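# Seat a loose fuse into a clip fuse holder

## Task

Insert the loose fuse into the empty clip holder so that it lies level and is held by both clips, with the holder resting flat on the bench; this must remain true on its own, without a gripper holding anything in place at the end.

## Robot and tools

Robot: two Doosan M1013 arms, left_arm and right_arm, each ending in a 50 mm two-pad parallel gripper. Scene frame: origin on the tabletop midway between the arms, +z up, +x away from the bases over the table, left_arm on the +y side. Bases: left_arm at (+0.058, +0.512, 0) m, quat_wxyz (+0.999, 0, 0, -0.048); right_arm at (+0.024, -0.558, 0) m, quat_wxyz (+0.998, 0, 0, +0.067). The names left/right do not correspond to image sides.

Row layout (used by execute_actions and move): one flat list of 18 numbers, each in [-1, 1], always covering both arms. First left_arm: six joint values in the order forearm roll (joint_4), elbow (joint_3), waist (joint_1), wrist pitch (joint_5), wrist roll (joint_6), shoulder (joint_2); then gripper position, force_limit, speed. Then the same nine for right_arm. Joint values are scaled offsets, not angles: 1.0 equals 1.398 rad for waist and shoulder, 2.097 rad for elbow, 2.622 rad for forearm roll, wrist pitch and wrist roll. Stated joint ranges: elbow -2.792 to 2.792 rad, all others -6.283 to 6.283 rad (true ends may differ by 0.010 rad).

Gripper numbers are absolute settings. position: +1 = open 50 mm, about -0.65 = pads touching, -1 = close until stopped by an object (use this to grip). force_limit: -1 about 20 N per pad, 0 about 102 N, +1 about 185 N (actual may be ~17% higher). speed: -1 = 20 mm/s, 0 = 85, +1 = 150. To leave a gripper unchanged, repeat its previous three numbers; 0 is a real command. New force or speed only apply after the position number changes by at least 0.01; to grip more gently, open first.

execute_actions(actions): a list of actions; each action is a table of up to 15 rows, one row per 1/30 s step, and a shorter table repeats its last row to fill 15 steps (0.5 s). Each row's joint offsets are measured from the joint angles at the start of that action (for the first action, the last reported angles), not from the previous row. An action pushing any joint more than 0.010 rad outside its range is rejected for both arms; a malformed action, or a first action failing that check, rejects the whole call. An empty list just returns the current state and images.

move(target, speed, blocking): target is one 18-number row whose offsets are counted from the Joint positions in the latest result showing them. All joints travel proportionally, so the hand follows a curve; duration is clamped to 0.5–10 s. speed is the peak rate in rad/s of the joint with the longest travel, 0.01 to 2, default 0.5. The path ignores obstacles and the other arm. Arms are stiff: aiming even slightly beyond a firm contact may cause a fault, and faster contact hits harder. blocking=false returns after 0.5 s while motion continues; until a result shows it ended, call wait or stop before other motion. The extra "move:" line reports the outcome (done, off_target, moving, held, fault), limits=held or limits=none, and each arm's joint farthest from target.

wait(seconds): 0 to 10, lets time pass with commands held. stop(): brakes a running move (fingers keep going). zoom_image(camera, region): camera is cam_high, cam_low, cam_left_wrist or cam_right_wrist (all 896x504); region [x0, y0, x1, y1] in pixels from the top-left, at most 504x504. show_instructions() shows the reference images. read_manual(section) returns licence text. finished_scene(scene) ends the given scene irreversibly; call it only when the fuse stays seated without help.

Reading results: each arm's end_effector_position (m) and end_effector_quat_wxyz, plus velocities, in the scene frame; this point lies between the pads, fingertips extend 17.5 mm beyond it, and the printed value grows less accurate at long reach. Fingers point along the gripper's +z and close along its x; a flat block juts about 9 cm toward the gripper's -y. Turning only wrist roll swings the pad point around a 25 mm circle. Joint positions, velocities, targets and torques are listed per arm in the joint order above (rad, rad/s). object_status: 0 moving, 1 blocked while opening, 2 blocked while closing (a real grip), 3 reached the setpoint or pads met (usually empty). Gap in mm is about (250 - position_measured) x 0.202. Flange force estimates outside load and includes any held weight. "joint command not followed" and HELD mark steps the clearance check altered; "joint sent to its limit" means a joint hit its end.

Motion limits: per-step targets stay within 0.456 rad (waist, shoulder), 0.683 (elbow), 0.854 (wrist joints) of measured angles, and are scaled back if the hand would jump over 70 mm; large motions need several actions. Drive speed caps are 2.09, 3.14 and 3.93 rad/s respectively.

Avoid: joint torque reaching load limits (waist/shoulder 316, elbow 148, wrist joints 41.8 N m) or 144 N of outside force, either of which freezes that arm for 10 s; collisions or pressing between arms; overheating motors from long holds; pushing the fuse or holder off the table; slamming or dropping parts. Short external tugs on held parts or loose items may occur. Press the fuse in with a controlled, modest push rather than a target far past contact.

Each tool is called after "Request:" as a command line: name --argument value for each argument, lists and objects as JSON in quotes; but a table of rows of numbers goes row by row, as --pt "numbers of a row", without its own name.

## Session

Request:
execute_actions --actions '[]'

Request:
show_instructions

Scene clock: 0.00 s.
left_arm: end_effector_position=(+0.0877, -0.1025, +0.3319) position_measured=3 object_status=3 end_effector_quat_wxyz=(+0.039, +0.983, -0.081, -0.160) end_effector_velocity=(+0.000, +0.000, -0.000) end_effector_angular_velocity=(+0.000, -0.002, -0.001) | right_arm: end_effector_position=(+0.6436, -0.4752, +0.3383) position_measured=3 object_status=3 end_effector_quat_wxyz=(-0.000, +0.658, +0.753, -0.001) end_effector_velocity=(-0.001, -0.000, -0.001) end_effector_angular_velocity=(+0.000, +0.002, +0.001)
Joint names: [forearm roll, elbow, waist, wrist pitch, wrist roll, shoulder]
Joint positions: left_arm=[-0.342  1.677 -1.334  1.321  0.393  0.153] | right_arm=[-0.002  1.621 -0.054  1.354 -0.054  0.169]
Joint velocities: left_arm=[ 0.002  0.001 -0.     0.     0.001 -0.   ] | right_arm=[ 0.     0.002 -0.     0.    -0.001 -0.   ]
Joint torques (N m, as the joint torque sensors report them, + toward a larger angle): no reading
Flange force (N, the push that the arm receives, along the gripper's own x y z axes): no reading
Joint targets: left_arm=[-0.342 1.677 -1.334 1.321 0.393 0.153] | right_arm=[-0.002 1.621 -0.054 1.354 -0.054 0.169]

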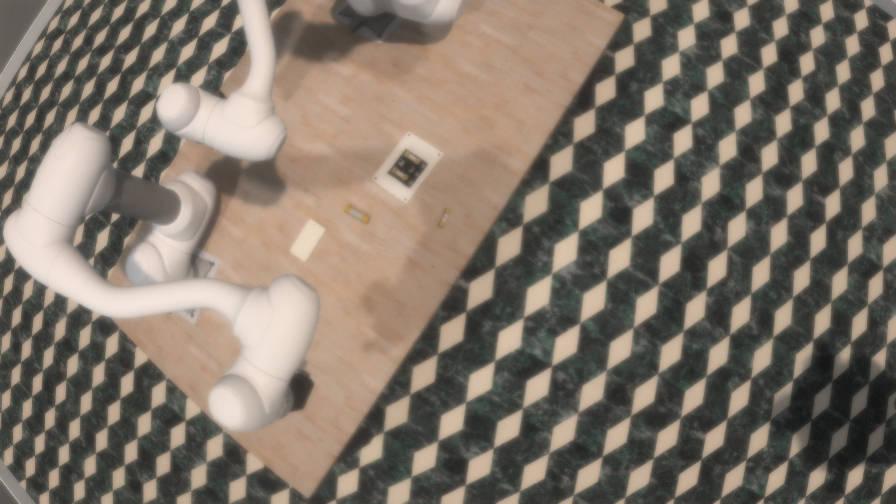

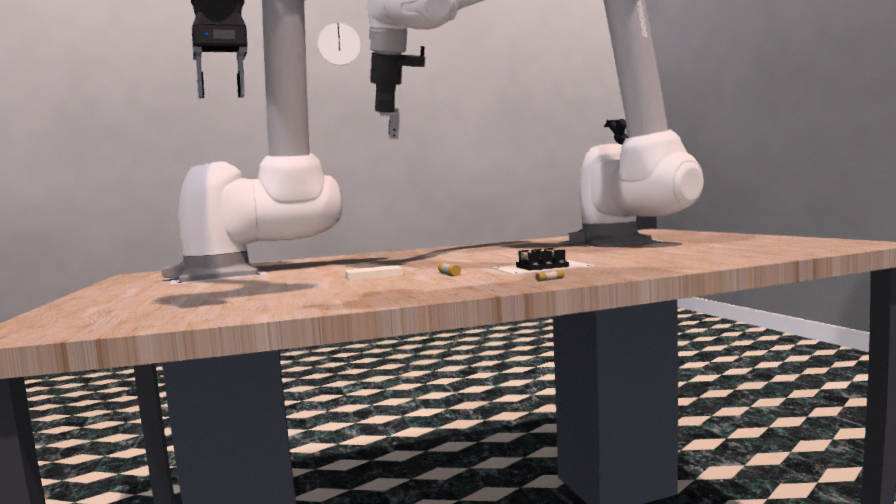

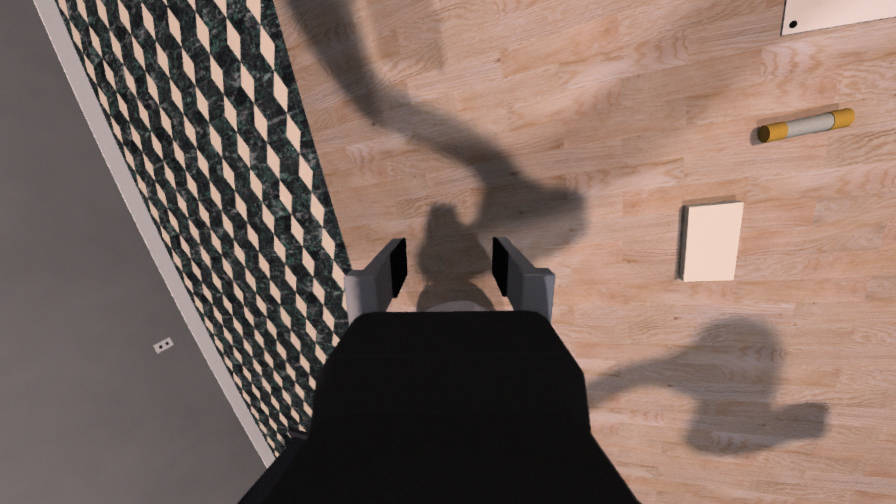

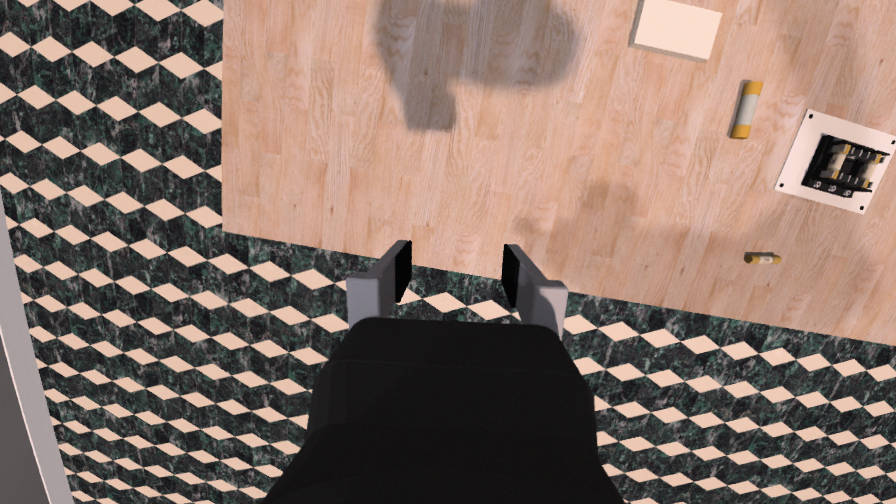

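Reference images for this scene: Clip fuse holder page 1, Clip fuse holder page 2.

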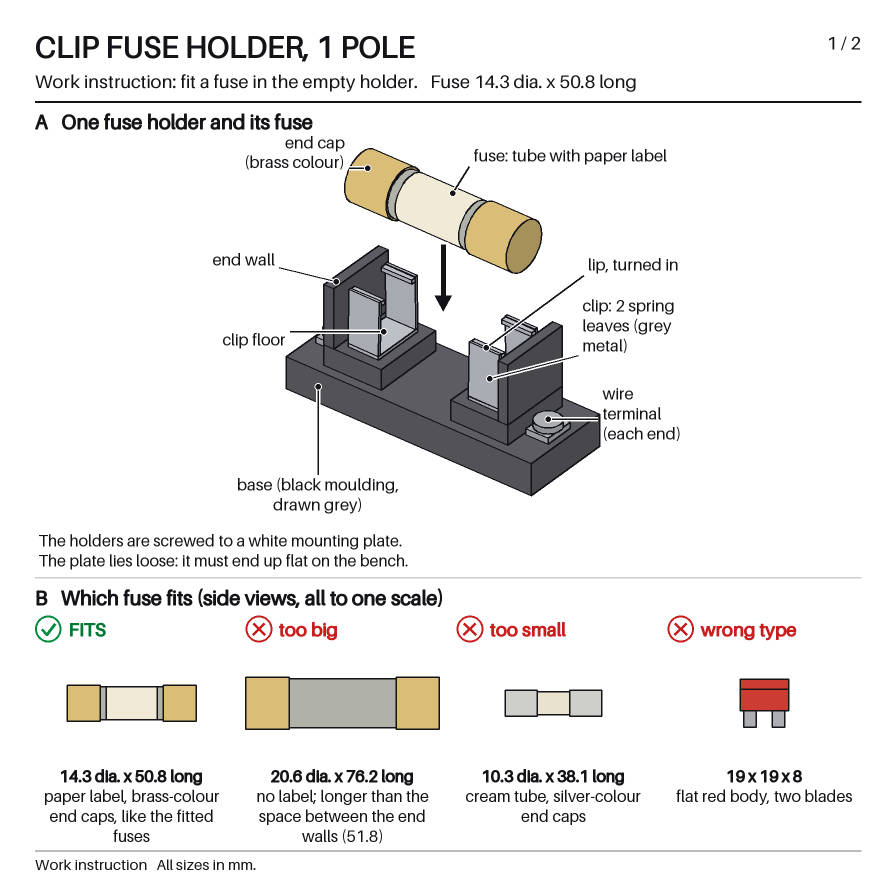

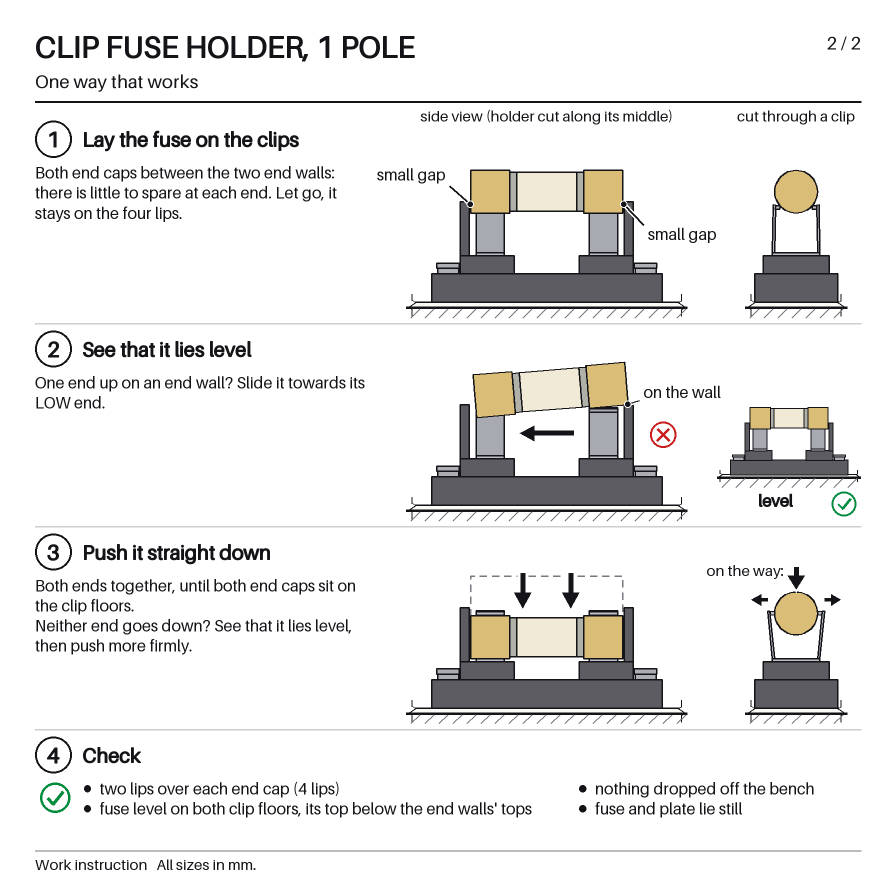

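Request:
move --target '[0,0,1,0,0,0,1,0,0, 0,-0.1085,0.4883,-0.0922,-0.3542,0.3339,0.5,0,0]' --speed 0.8

Scene clock: 8.53 s.
left_arm: end_effector_position=(+0.6686, +0.4359, +0.3319) position_measured=3 object_status=3 end_effector_quat_wxyz=(+0.133, +0.805, +0.571, -0.097) end_effector_velocity=(+0.001, -0.001, +0.001) end_effector_angular_velocity=(-0.002, -0.001, +0.001) | right_arm: end_effector_position=(+0.6331, +0.0430, +0.1002) position_measured=78 object_status=3 end_effector_quat_wxyz=(+0.001, -0.088, +0.996, -0.001) end_effector_velocity=(-0.000, +0.000, -0.000) end_effector_angular_velocity=(-0.000, +0.000, +0.000)
Joint names: [forearm roll, elbow, waist, wrist pitch, wrist roll, shoulder]
Joint positions: left_arm=[-0.342  1.677  0.064  1.321  0.393  0.153] | right_arm=[-0.002  1.393  0.629  1.112 -0.983  0.636]
Joint velocities: left_arm=[-0.002 -0.001 -0.    -0.    -0.001  0.   ] | right_arm=[-0. -0.  0.  0. -0.  0.]
Joint torques (N m, as the joint torque sensors report them, + toward a larger angle): left_arm=[  2.75 -41.29   0.91   0.01  -0.24 -59.59] | right_arm=[   3.83  -37.43    1.46   -0.14   -0.03 -104.93]
Flange force (N, the push that the arm receives, along the gripper's own x y z axes): left_arm=[0.3 4.0 0.3] | right_arm=[-8.3 3.8 0.5]
Joint targets: left_arm=[-0.342 1.677 0.064 1.321 0.393 0.153] | right_arm=[-0.002 1.394 0.629 1.112 -0.983 0.636]
move: done; limits=none; left_arm: farthest joint: the waist, 0.000 radians from its target (1.398 radians at the start); right_arm: farthest joint: the waist, 0.000 radians from its target (0.683 radians at the start)

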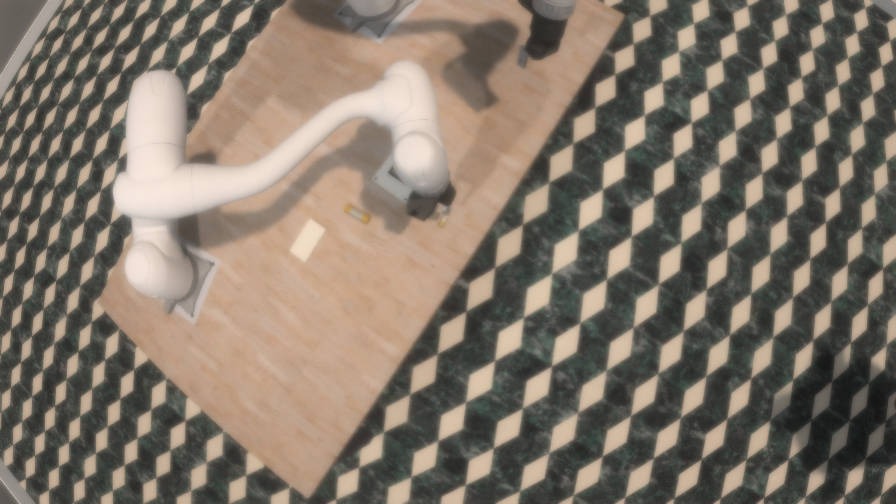

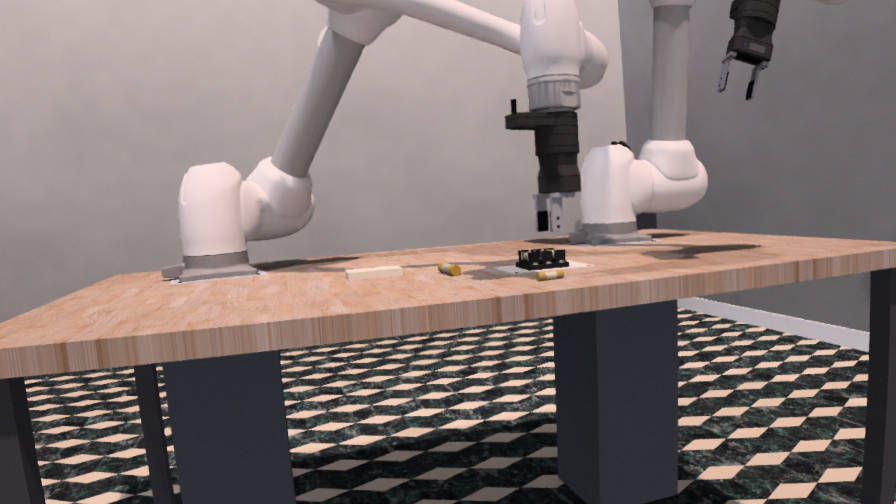

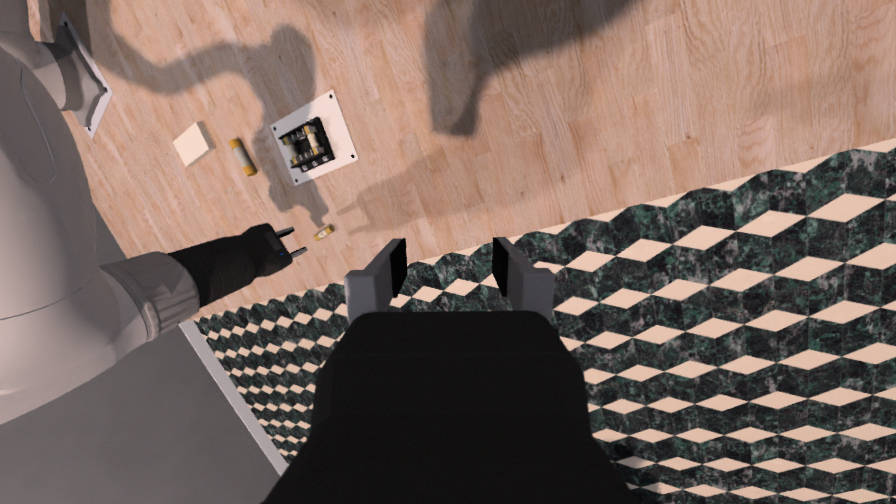

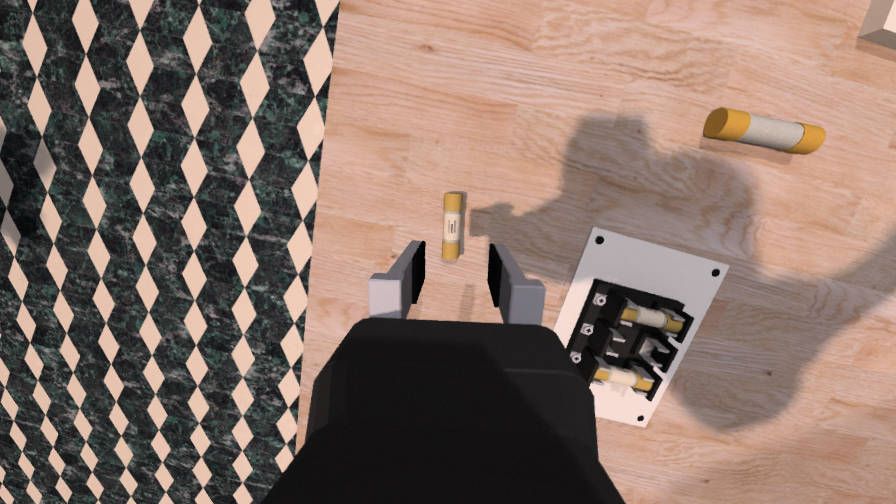

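Request:
move --target '[0,0,0,0,0,0,1,0,0, 0,0.0221,-0.0066,-0.0362,-0.0035,0.0348,0.3,0,0]' --speed 0.1

Request:
zoom_image --camera "cam_right_wrist" --region '[380, 190, 530, 320]'

Scene clock: 15.93 s.
left_arm: end_effector_position=(+0.6686, +0.4359, +0.3319) position_measured=3 object_status=3 end_effector_quat_wxyz=(+0.133, +0.805, +0.570, -0.097) end_effector_velocity=(-0.000, +0.000, -0.001) end_effector_angular_velocity=(+0.001, +0.000, -0.001) | right_arm: end_effector_position=(+0.6375, +0.0361, +0.0353) position_measured=107 object_status=3 end_effector_quat_wxyz=(+0.001, -0.088, +0.996, -0.001) end_effector_velocity=(-0.001, -0.001, -0.001) end_effector_angular_velocity=(-0.001, +0.001, -0.001)
Joint names: [forearm roll, elbow, waist, wrist pitch, wrist roll, shoulder]
Joint positions: left_arm=[-0.342  1.677  0.064  1.321  0.393  0.153] | right_arm=[-0.002  1.44   0.619  1.017 -0.992  0.684]
Joint velocities: left_arm=[ 0.001  0.002 -0.    -0.001  0.001 -0.   ] | right_arm=[-0.     0.001  0.    -0.     0.001  0.   ]
Joint torques (N m, as the joint torque sensors report them, + toward a larger angle): left_arm=[  2.9  -41.06   1.74   0.23  -0.28 -59.4 ] | right_arm=[   3.68  -35.2     2.04   -0.18    0.25 -104.78]
Flange force (N, the push that the arm receives, along the gripper's own x y z axes): left_arm=[-0.9 4.2 0.6] | right_arm=[-6.3 1.4 -0.4]
Joint targets: left_arm=[-0.342 1.677 0.064 1.321 0.393 0.153] | right_arm=[-0.002 1.440 0.619 1.017 -0.992 0.684]
move: done; limits=none; left_arm: farthest joint: the waist, 0.000 radians from its target (0.000 radians at the start); right_arm: farthest joint: the waist, 0.000 radians from its target (0.009 radians at the start)

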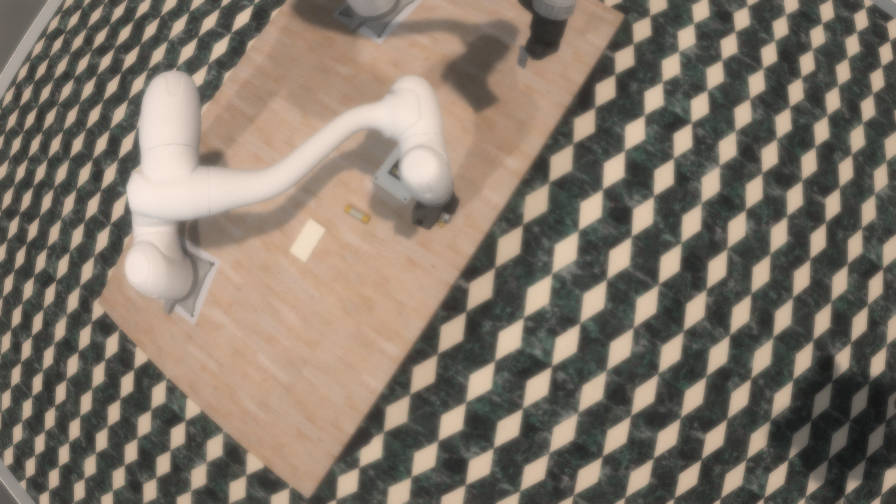

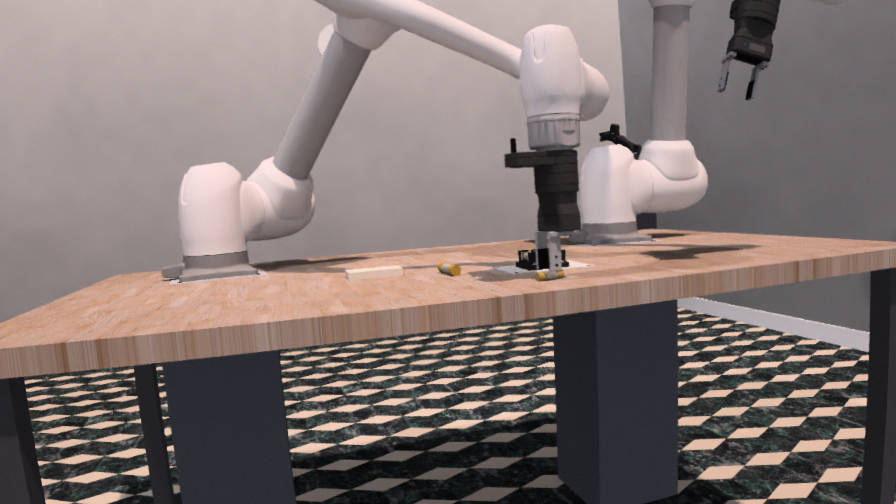

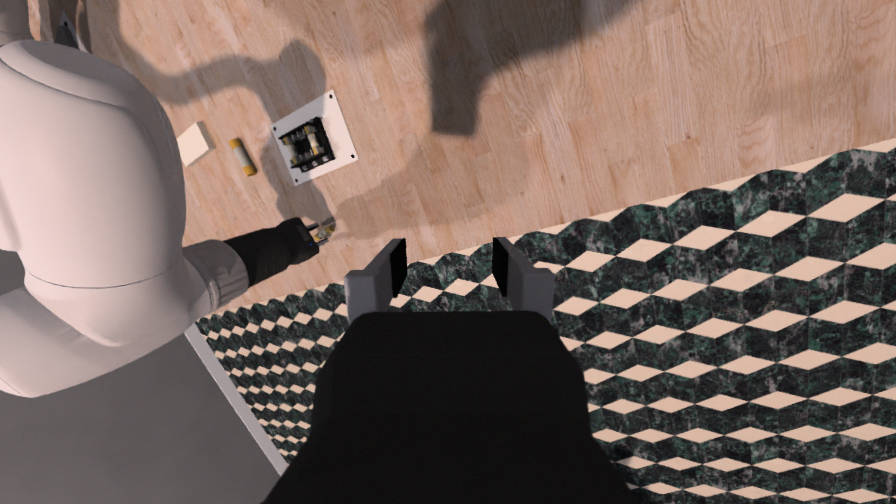

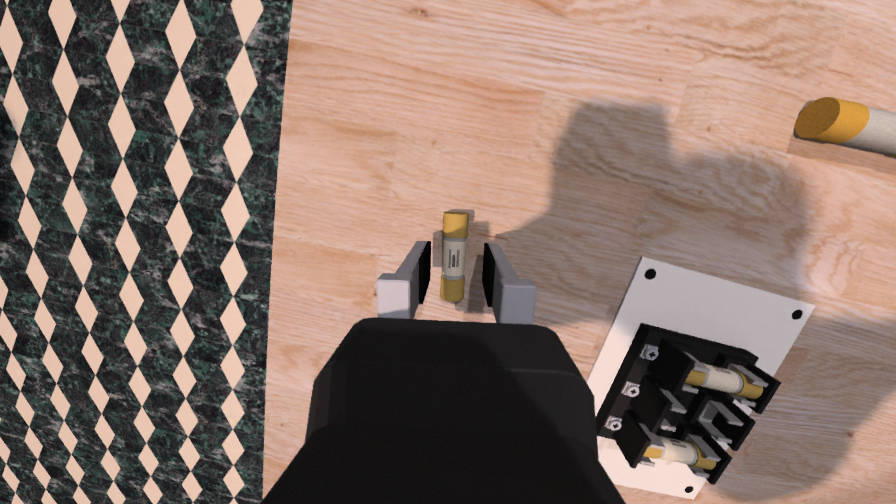

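Region (380, 190, 530, 320) of cam_right_wrist's 896x504 image, scaled by 3.360, with more detail than that image has; it fills the top 437 rows of this view, and the rest is white.

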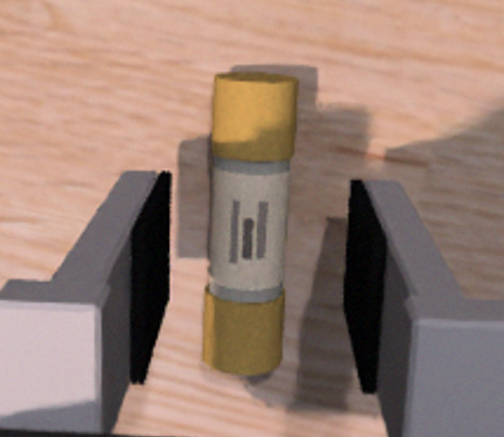

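Request:
move --target '[0,0,0,0,0,0,1,0,0, 0,0.0013,0,-0.0066,0,0.0104,0.3,0,0]' --speed 0.02

Request:
move --target '[0,0,0,0,0,0,1,0,0, 0,0,0,0,0,0,-1,-0.5,-0.7]'

Request:
zoom_image --camera "cam_right_wrist" --region '[380, 190, 530, 320]'

Scene clock: 20.97 s.
left_arm: end_effector_position=(+0.6686, +0.4359, +0.3319) position_measured=3 object_status=3 end_effector_quat_wxyz=(+0.133, +0.805, +0.571, -0.097) end_effector_velocity=(+0.001, -0.000, -0.000) end_effector_angular_velocity=(-0.000, -0.000, -0.001) | right_arm: end_effector_position=(+0.6388, +0.0374, +0.0214) position_measured=107 object_status=3 end_effector_quat_wxyz=(+0.001, -0.088, +0.996, -0.001) end_effector_velocity=(+0.000, +0.000, -0.000) end_effector_angular_velocity=(+0.000, -0.000, -0.000)
Joint names: [forearm roll, elbow, waist, wrist pitch, wrist roll, shoulder]
Joint positions: left_arm=[-0.342  1.677  0.064  1.321  0.393  0.153] | right_arm=[-0.002  1.443  0.619  1.    -0.992  0.699]
Joint velocities: left_arm=[-0.    -0.001 -0.    -0.     0.001  0.001] | right_arm=[-0.    -0.     0.    -0.001  0.     0.   ]
Joint torques (N m, as the joint torque sensors report them, + toward a larger angle): left_arm=[  2.91 -41.49   1.48   0.09  -0.21 -60.14] | right_arm=[   3.62  -35.05    1.14    0.12    0.07 -106.03]
Flange force (N, the push that the arm receives, along the gripper's own x y z axes): left_arm=[-0.3 4.5 1.1] | right_arm=[-5.6 2.5 0.3]
Joint targets: left_arm=[-0.342 1.677 0.064 1.321 0.393 0.153] | right_arm=[-0.002 1.443 0.619 1.000 -0.992 0.699]
move: done; limits=none; left_arm: farthest joint: the waist, 0.000 radians from its target (0.000 radians at the start); right_arm: farthest joint: the waist, 0.000 radians from its target (0.000 radians at the start)

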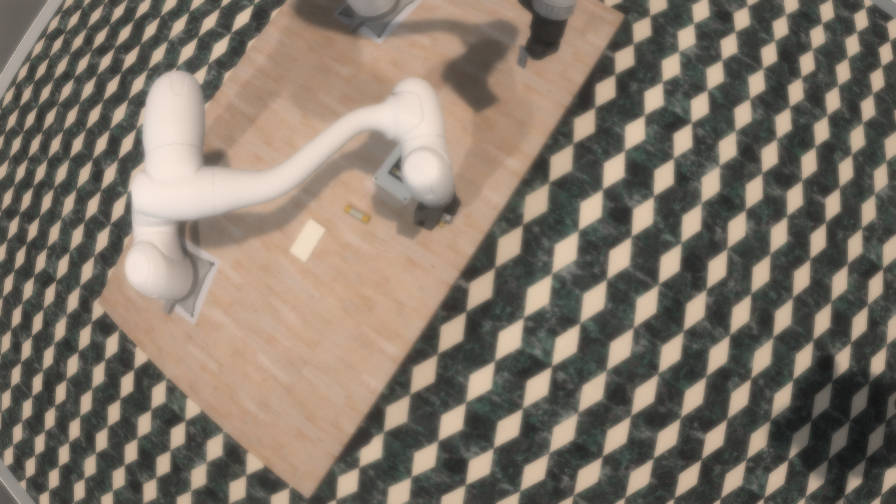

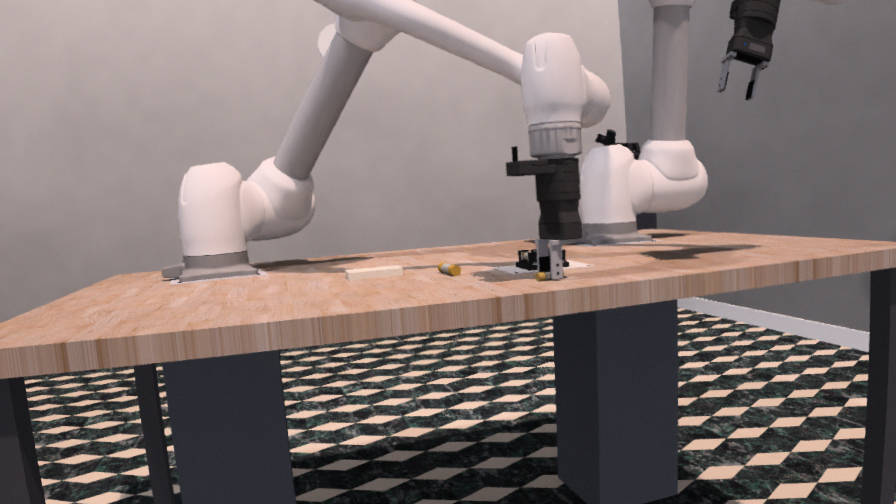

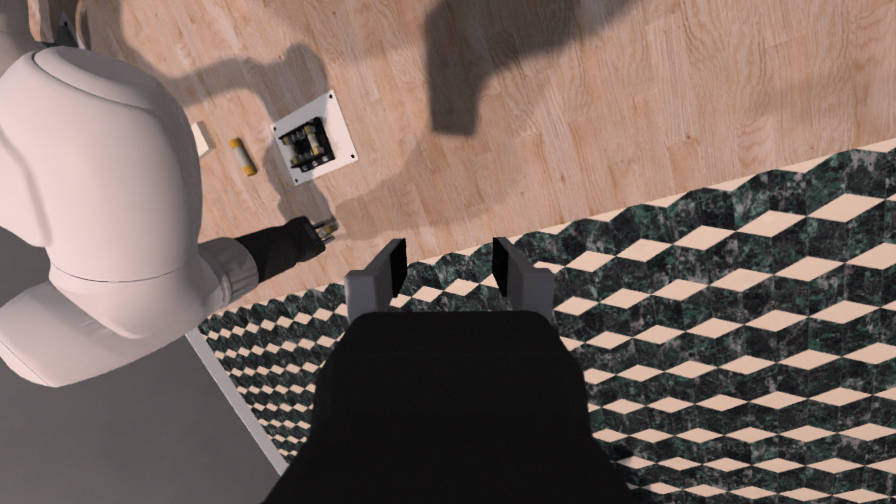

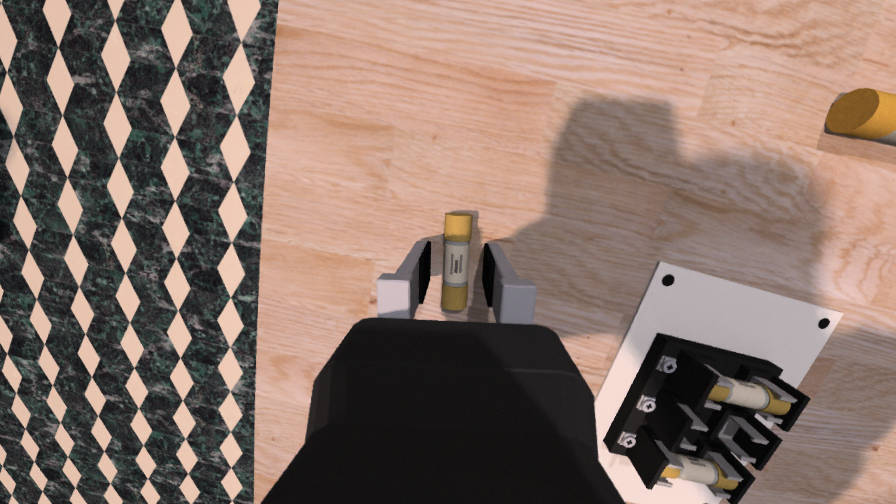

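Scene clock: 21.63 s.
left_arm: end_effector_position=(+0.6686, +0.4359, +0.3319) position_measured=3 object_status=3 end_effector_quat_wxyz=(+0.133, +0.805, +0.571, -0.097) end_effector_velocity=(-0.001, -0.001, -0.000) end_effector_angular_velocity=(-0.002, +0.001, +0.000) | right_arm: end_effector_position=(+0.6388, +0.0374, +0.0214) position_measured=191 object_status=2 end_effector_quat_wxyz=(+0.001, -0.088, +0.996, -0.001) end_effector_velocity=(-0.000, -0.001, -0.001) end_effector_angular_velocity=(-0.001, +0.001, -0.001)
Joint names: [forearm roll, elbow, waist, wrist pitch, wrist roll, shoulder]
Joint positions: left_arm=[-0.342  1.677  0.064  1.321  0.393  0.153] | right_arm=[-0.002  1.443  0.619  1.    -0.992  0.699]
Joint velocities: left_arm=[-0.002  0.002  0.    -0.001  0.    -0.001] | right_arm=[-0.001  0.001  0.     0.     0.001  0.   ]
Joint torques (N m, as the joint torque sensors report them, + toward a larger angle): left_arm=[  2.98 -40.4    0.74  -0.01  -0.18 -58.32] | right_arm=[   3.98  -35.03   -0.13   -0.25    0.12 -107.55]
Flange force (N, the push that the arm receives, along the gripper's own x y z axes): left_arm=[-0.3 2.9 -1.7] | right_arm=[-6.9 4.8 1.4]
Joint targets: left_arm=[-0.342 1.677 0.064 1.321 0.393 0.153] | right_arm=[-0.002 1.443 0.619 1.000 -0.992 0.699]
move: done; limits=none; left_arm: farthest joint: the waist, 0.000 radians from its target (0.000 radians at the start); right_arm: farthest joint: the waist, 0.000 radians from its target (0.000 radians at the start)

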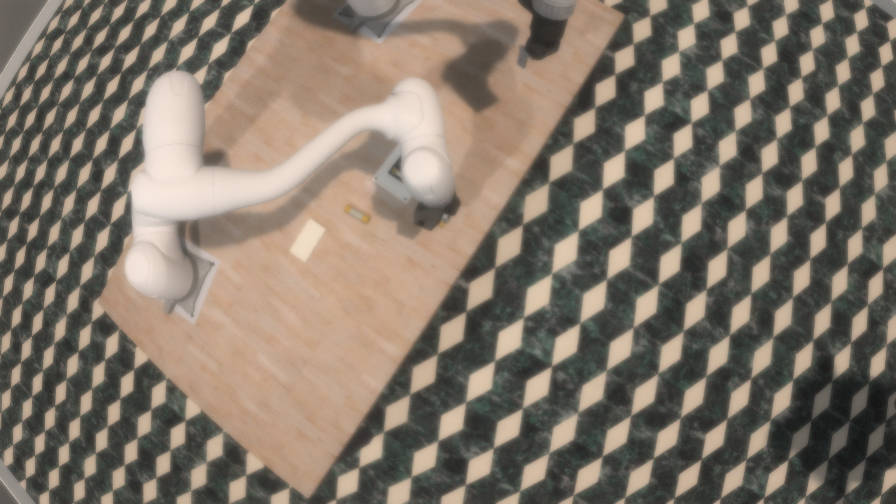

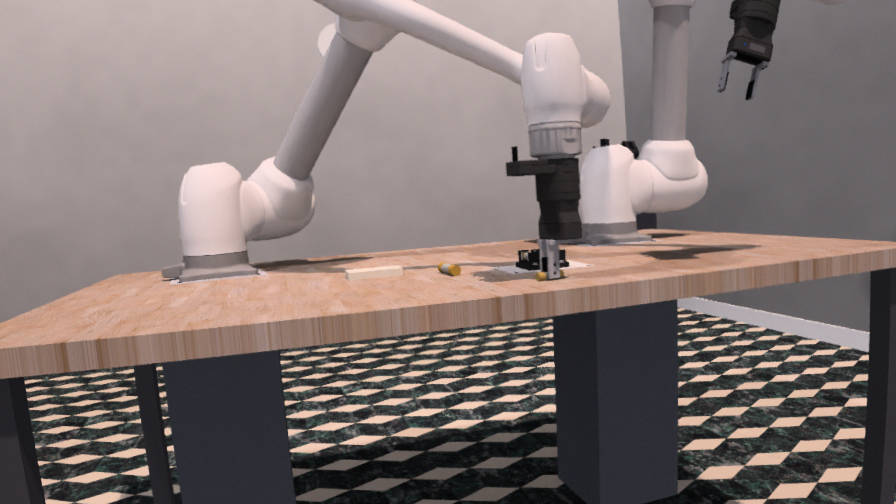

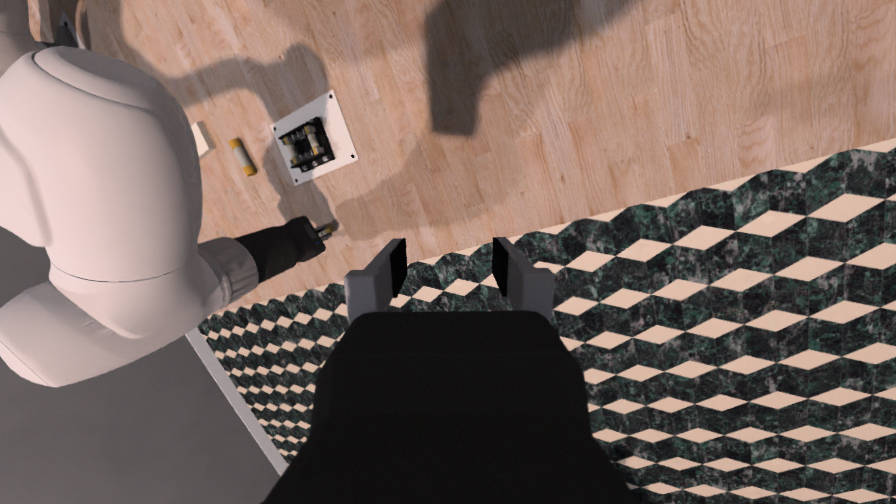

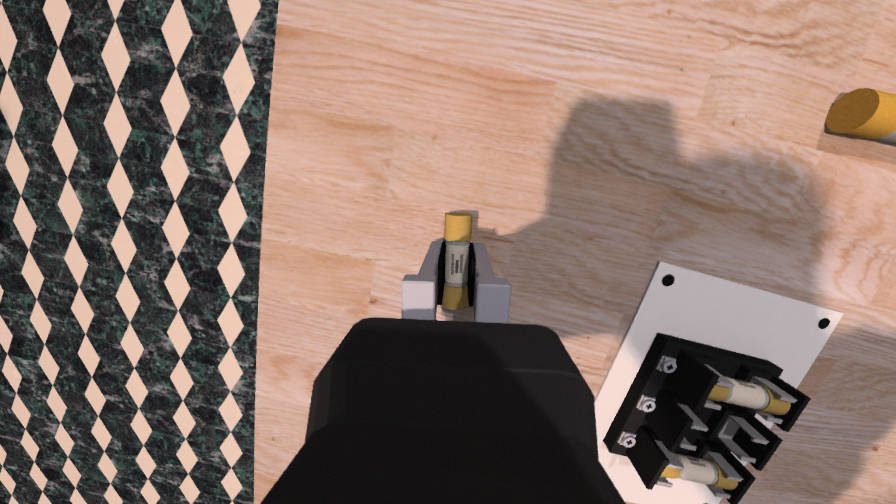

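Region (380, 190, 530, 320) of cam_right_wrist's 896x504 image, scaled by 3.360, with more detail than that image has; it fills the top 437 rows of this view, and the rest is white.

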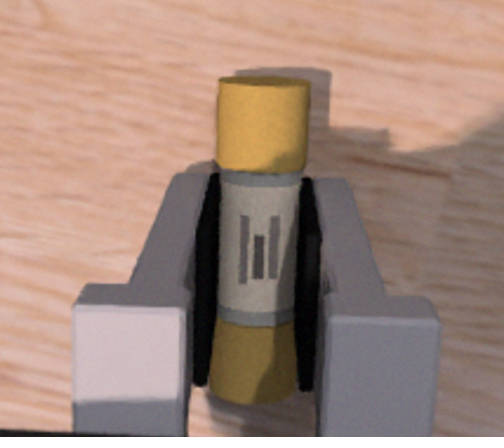

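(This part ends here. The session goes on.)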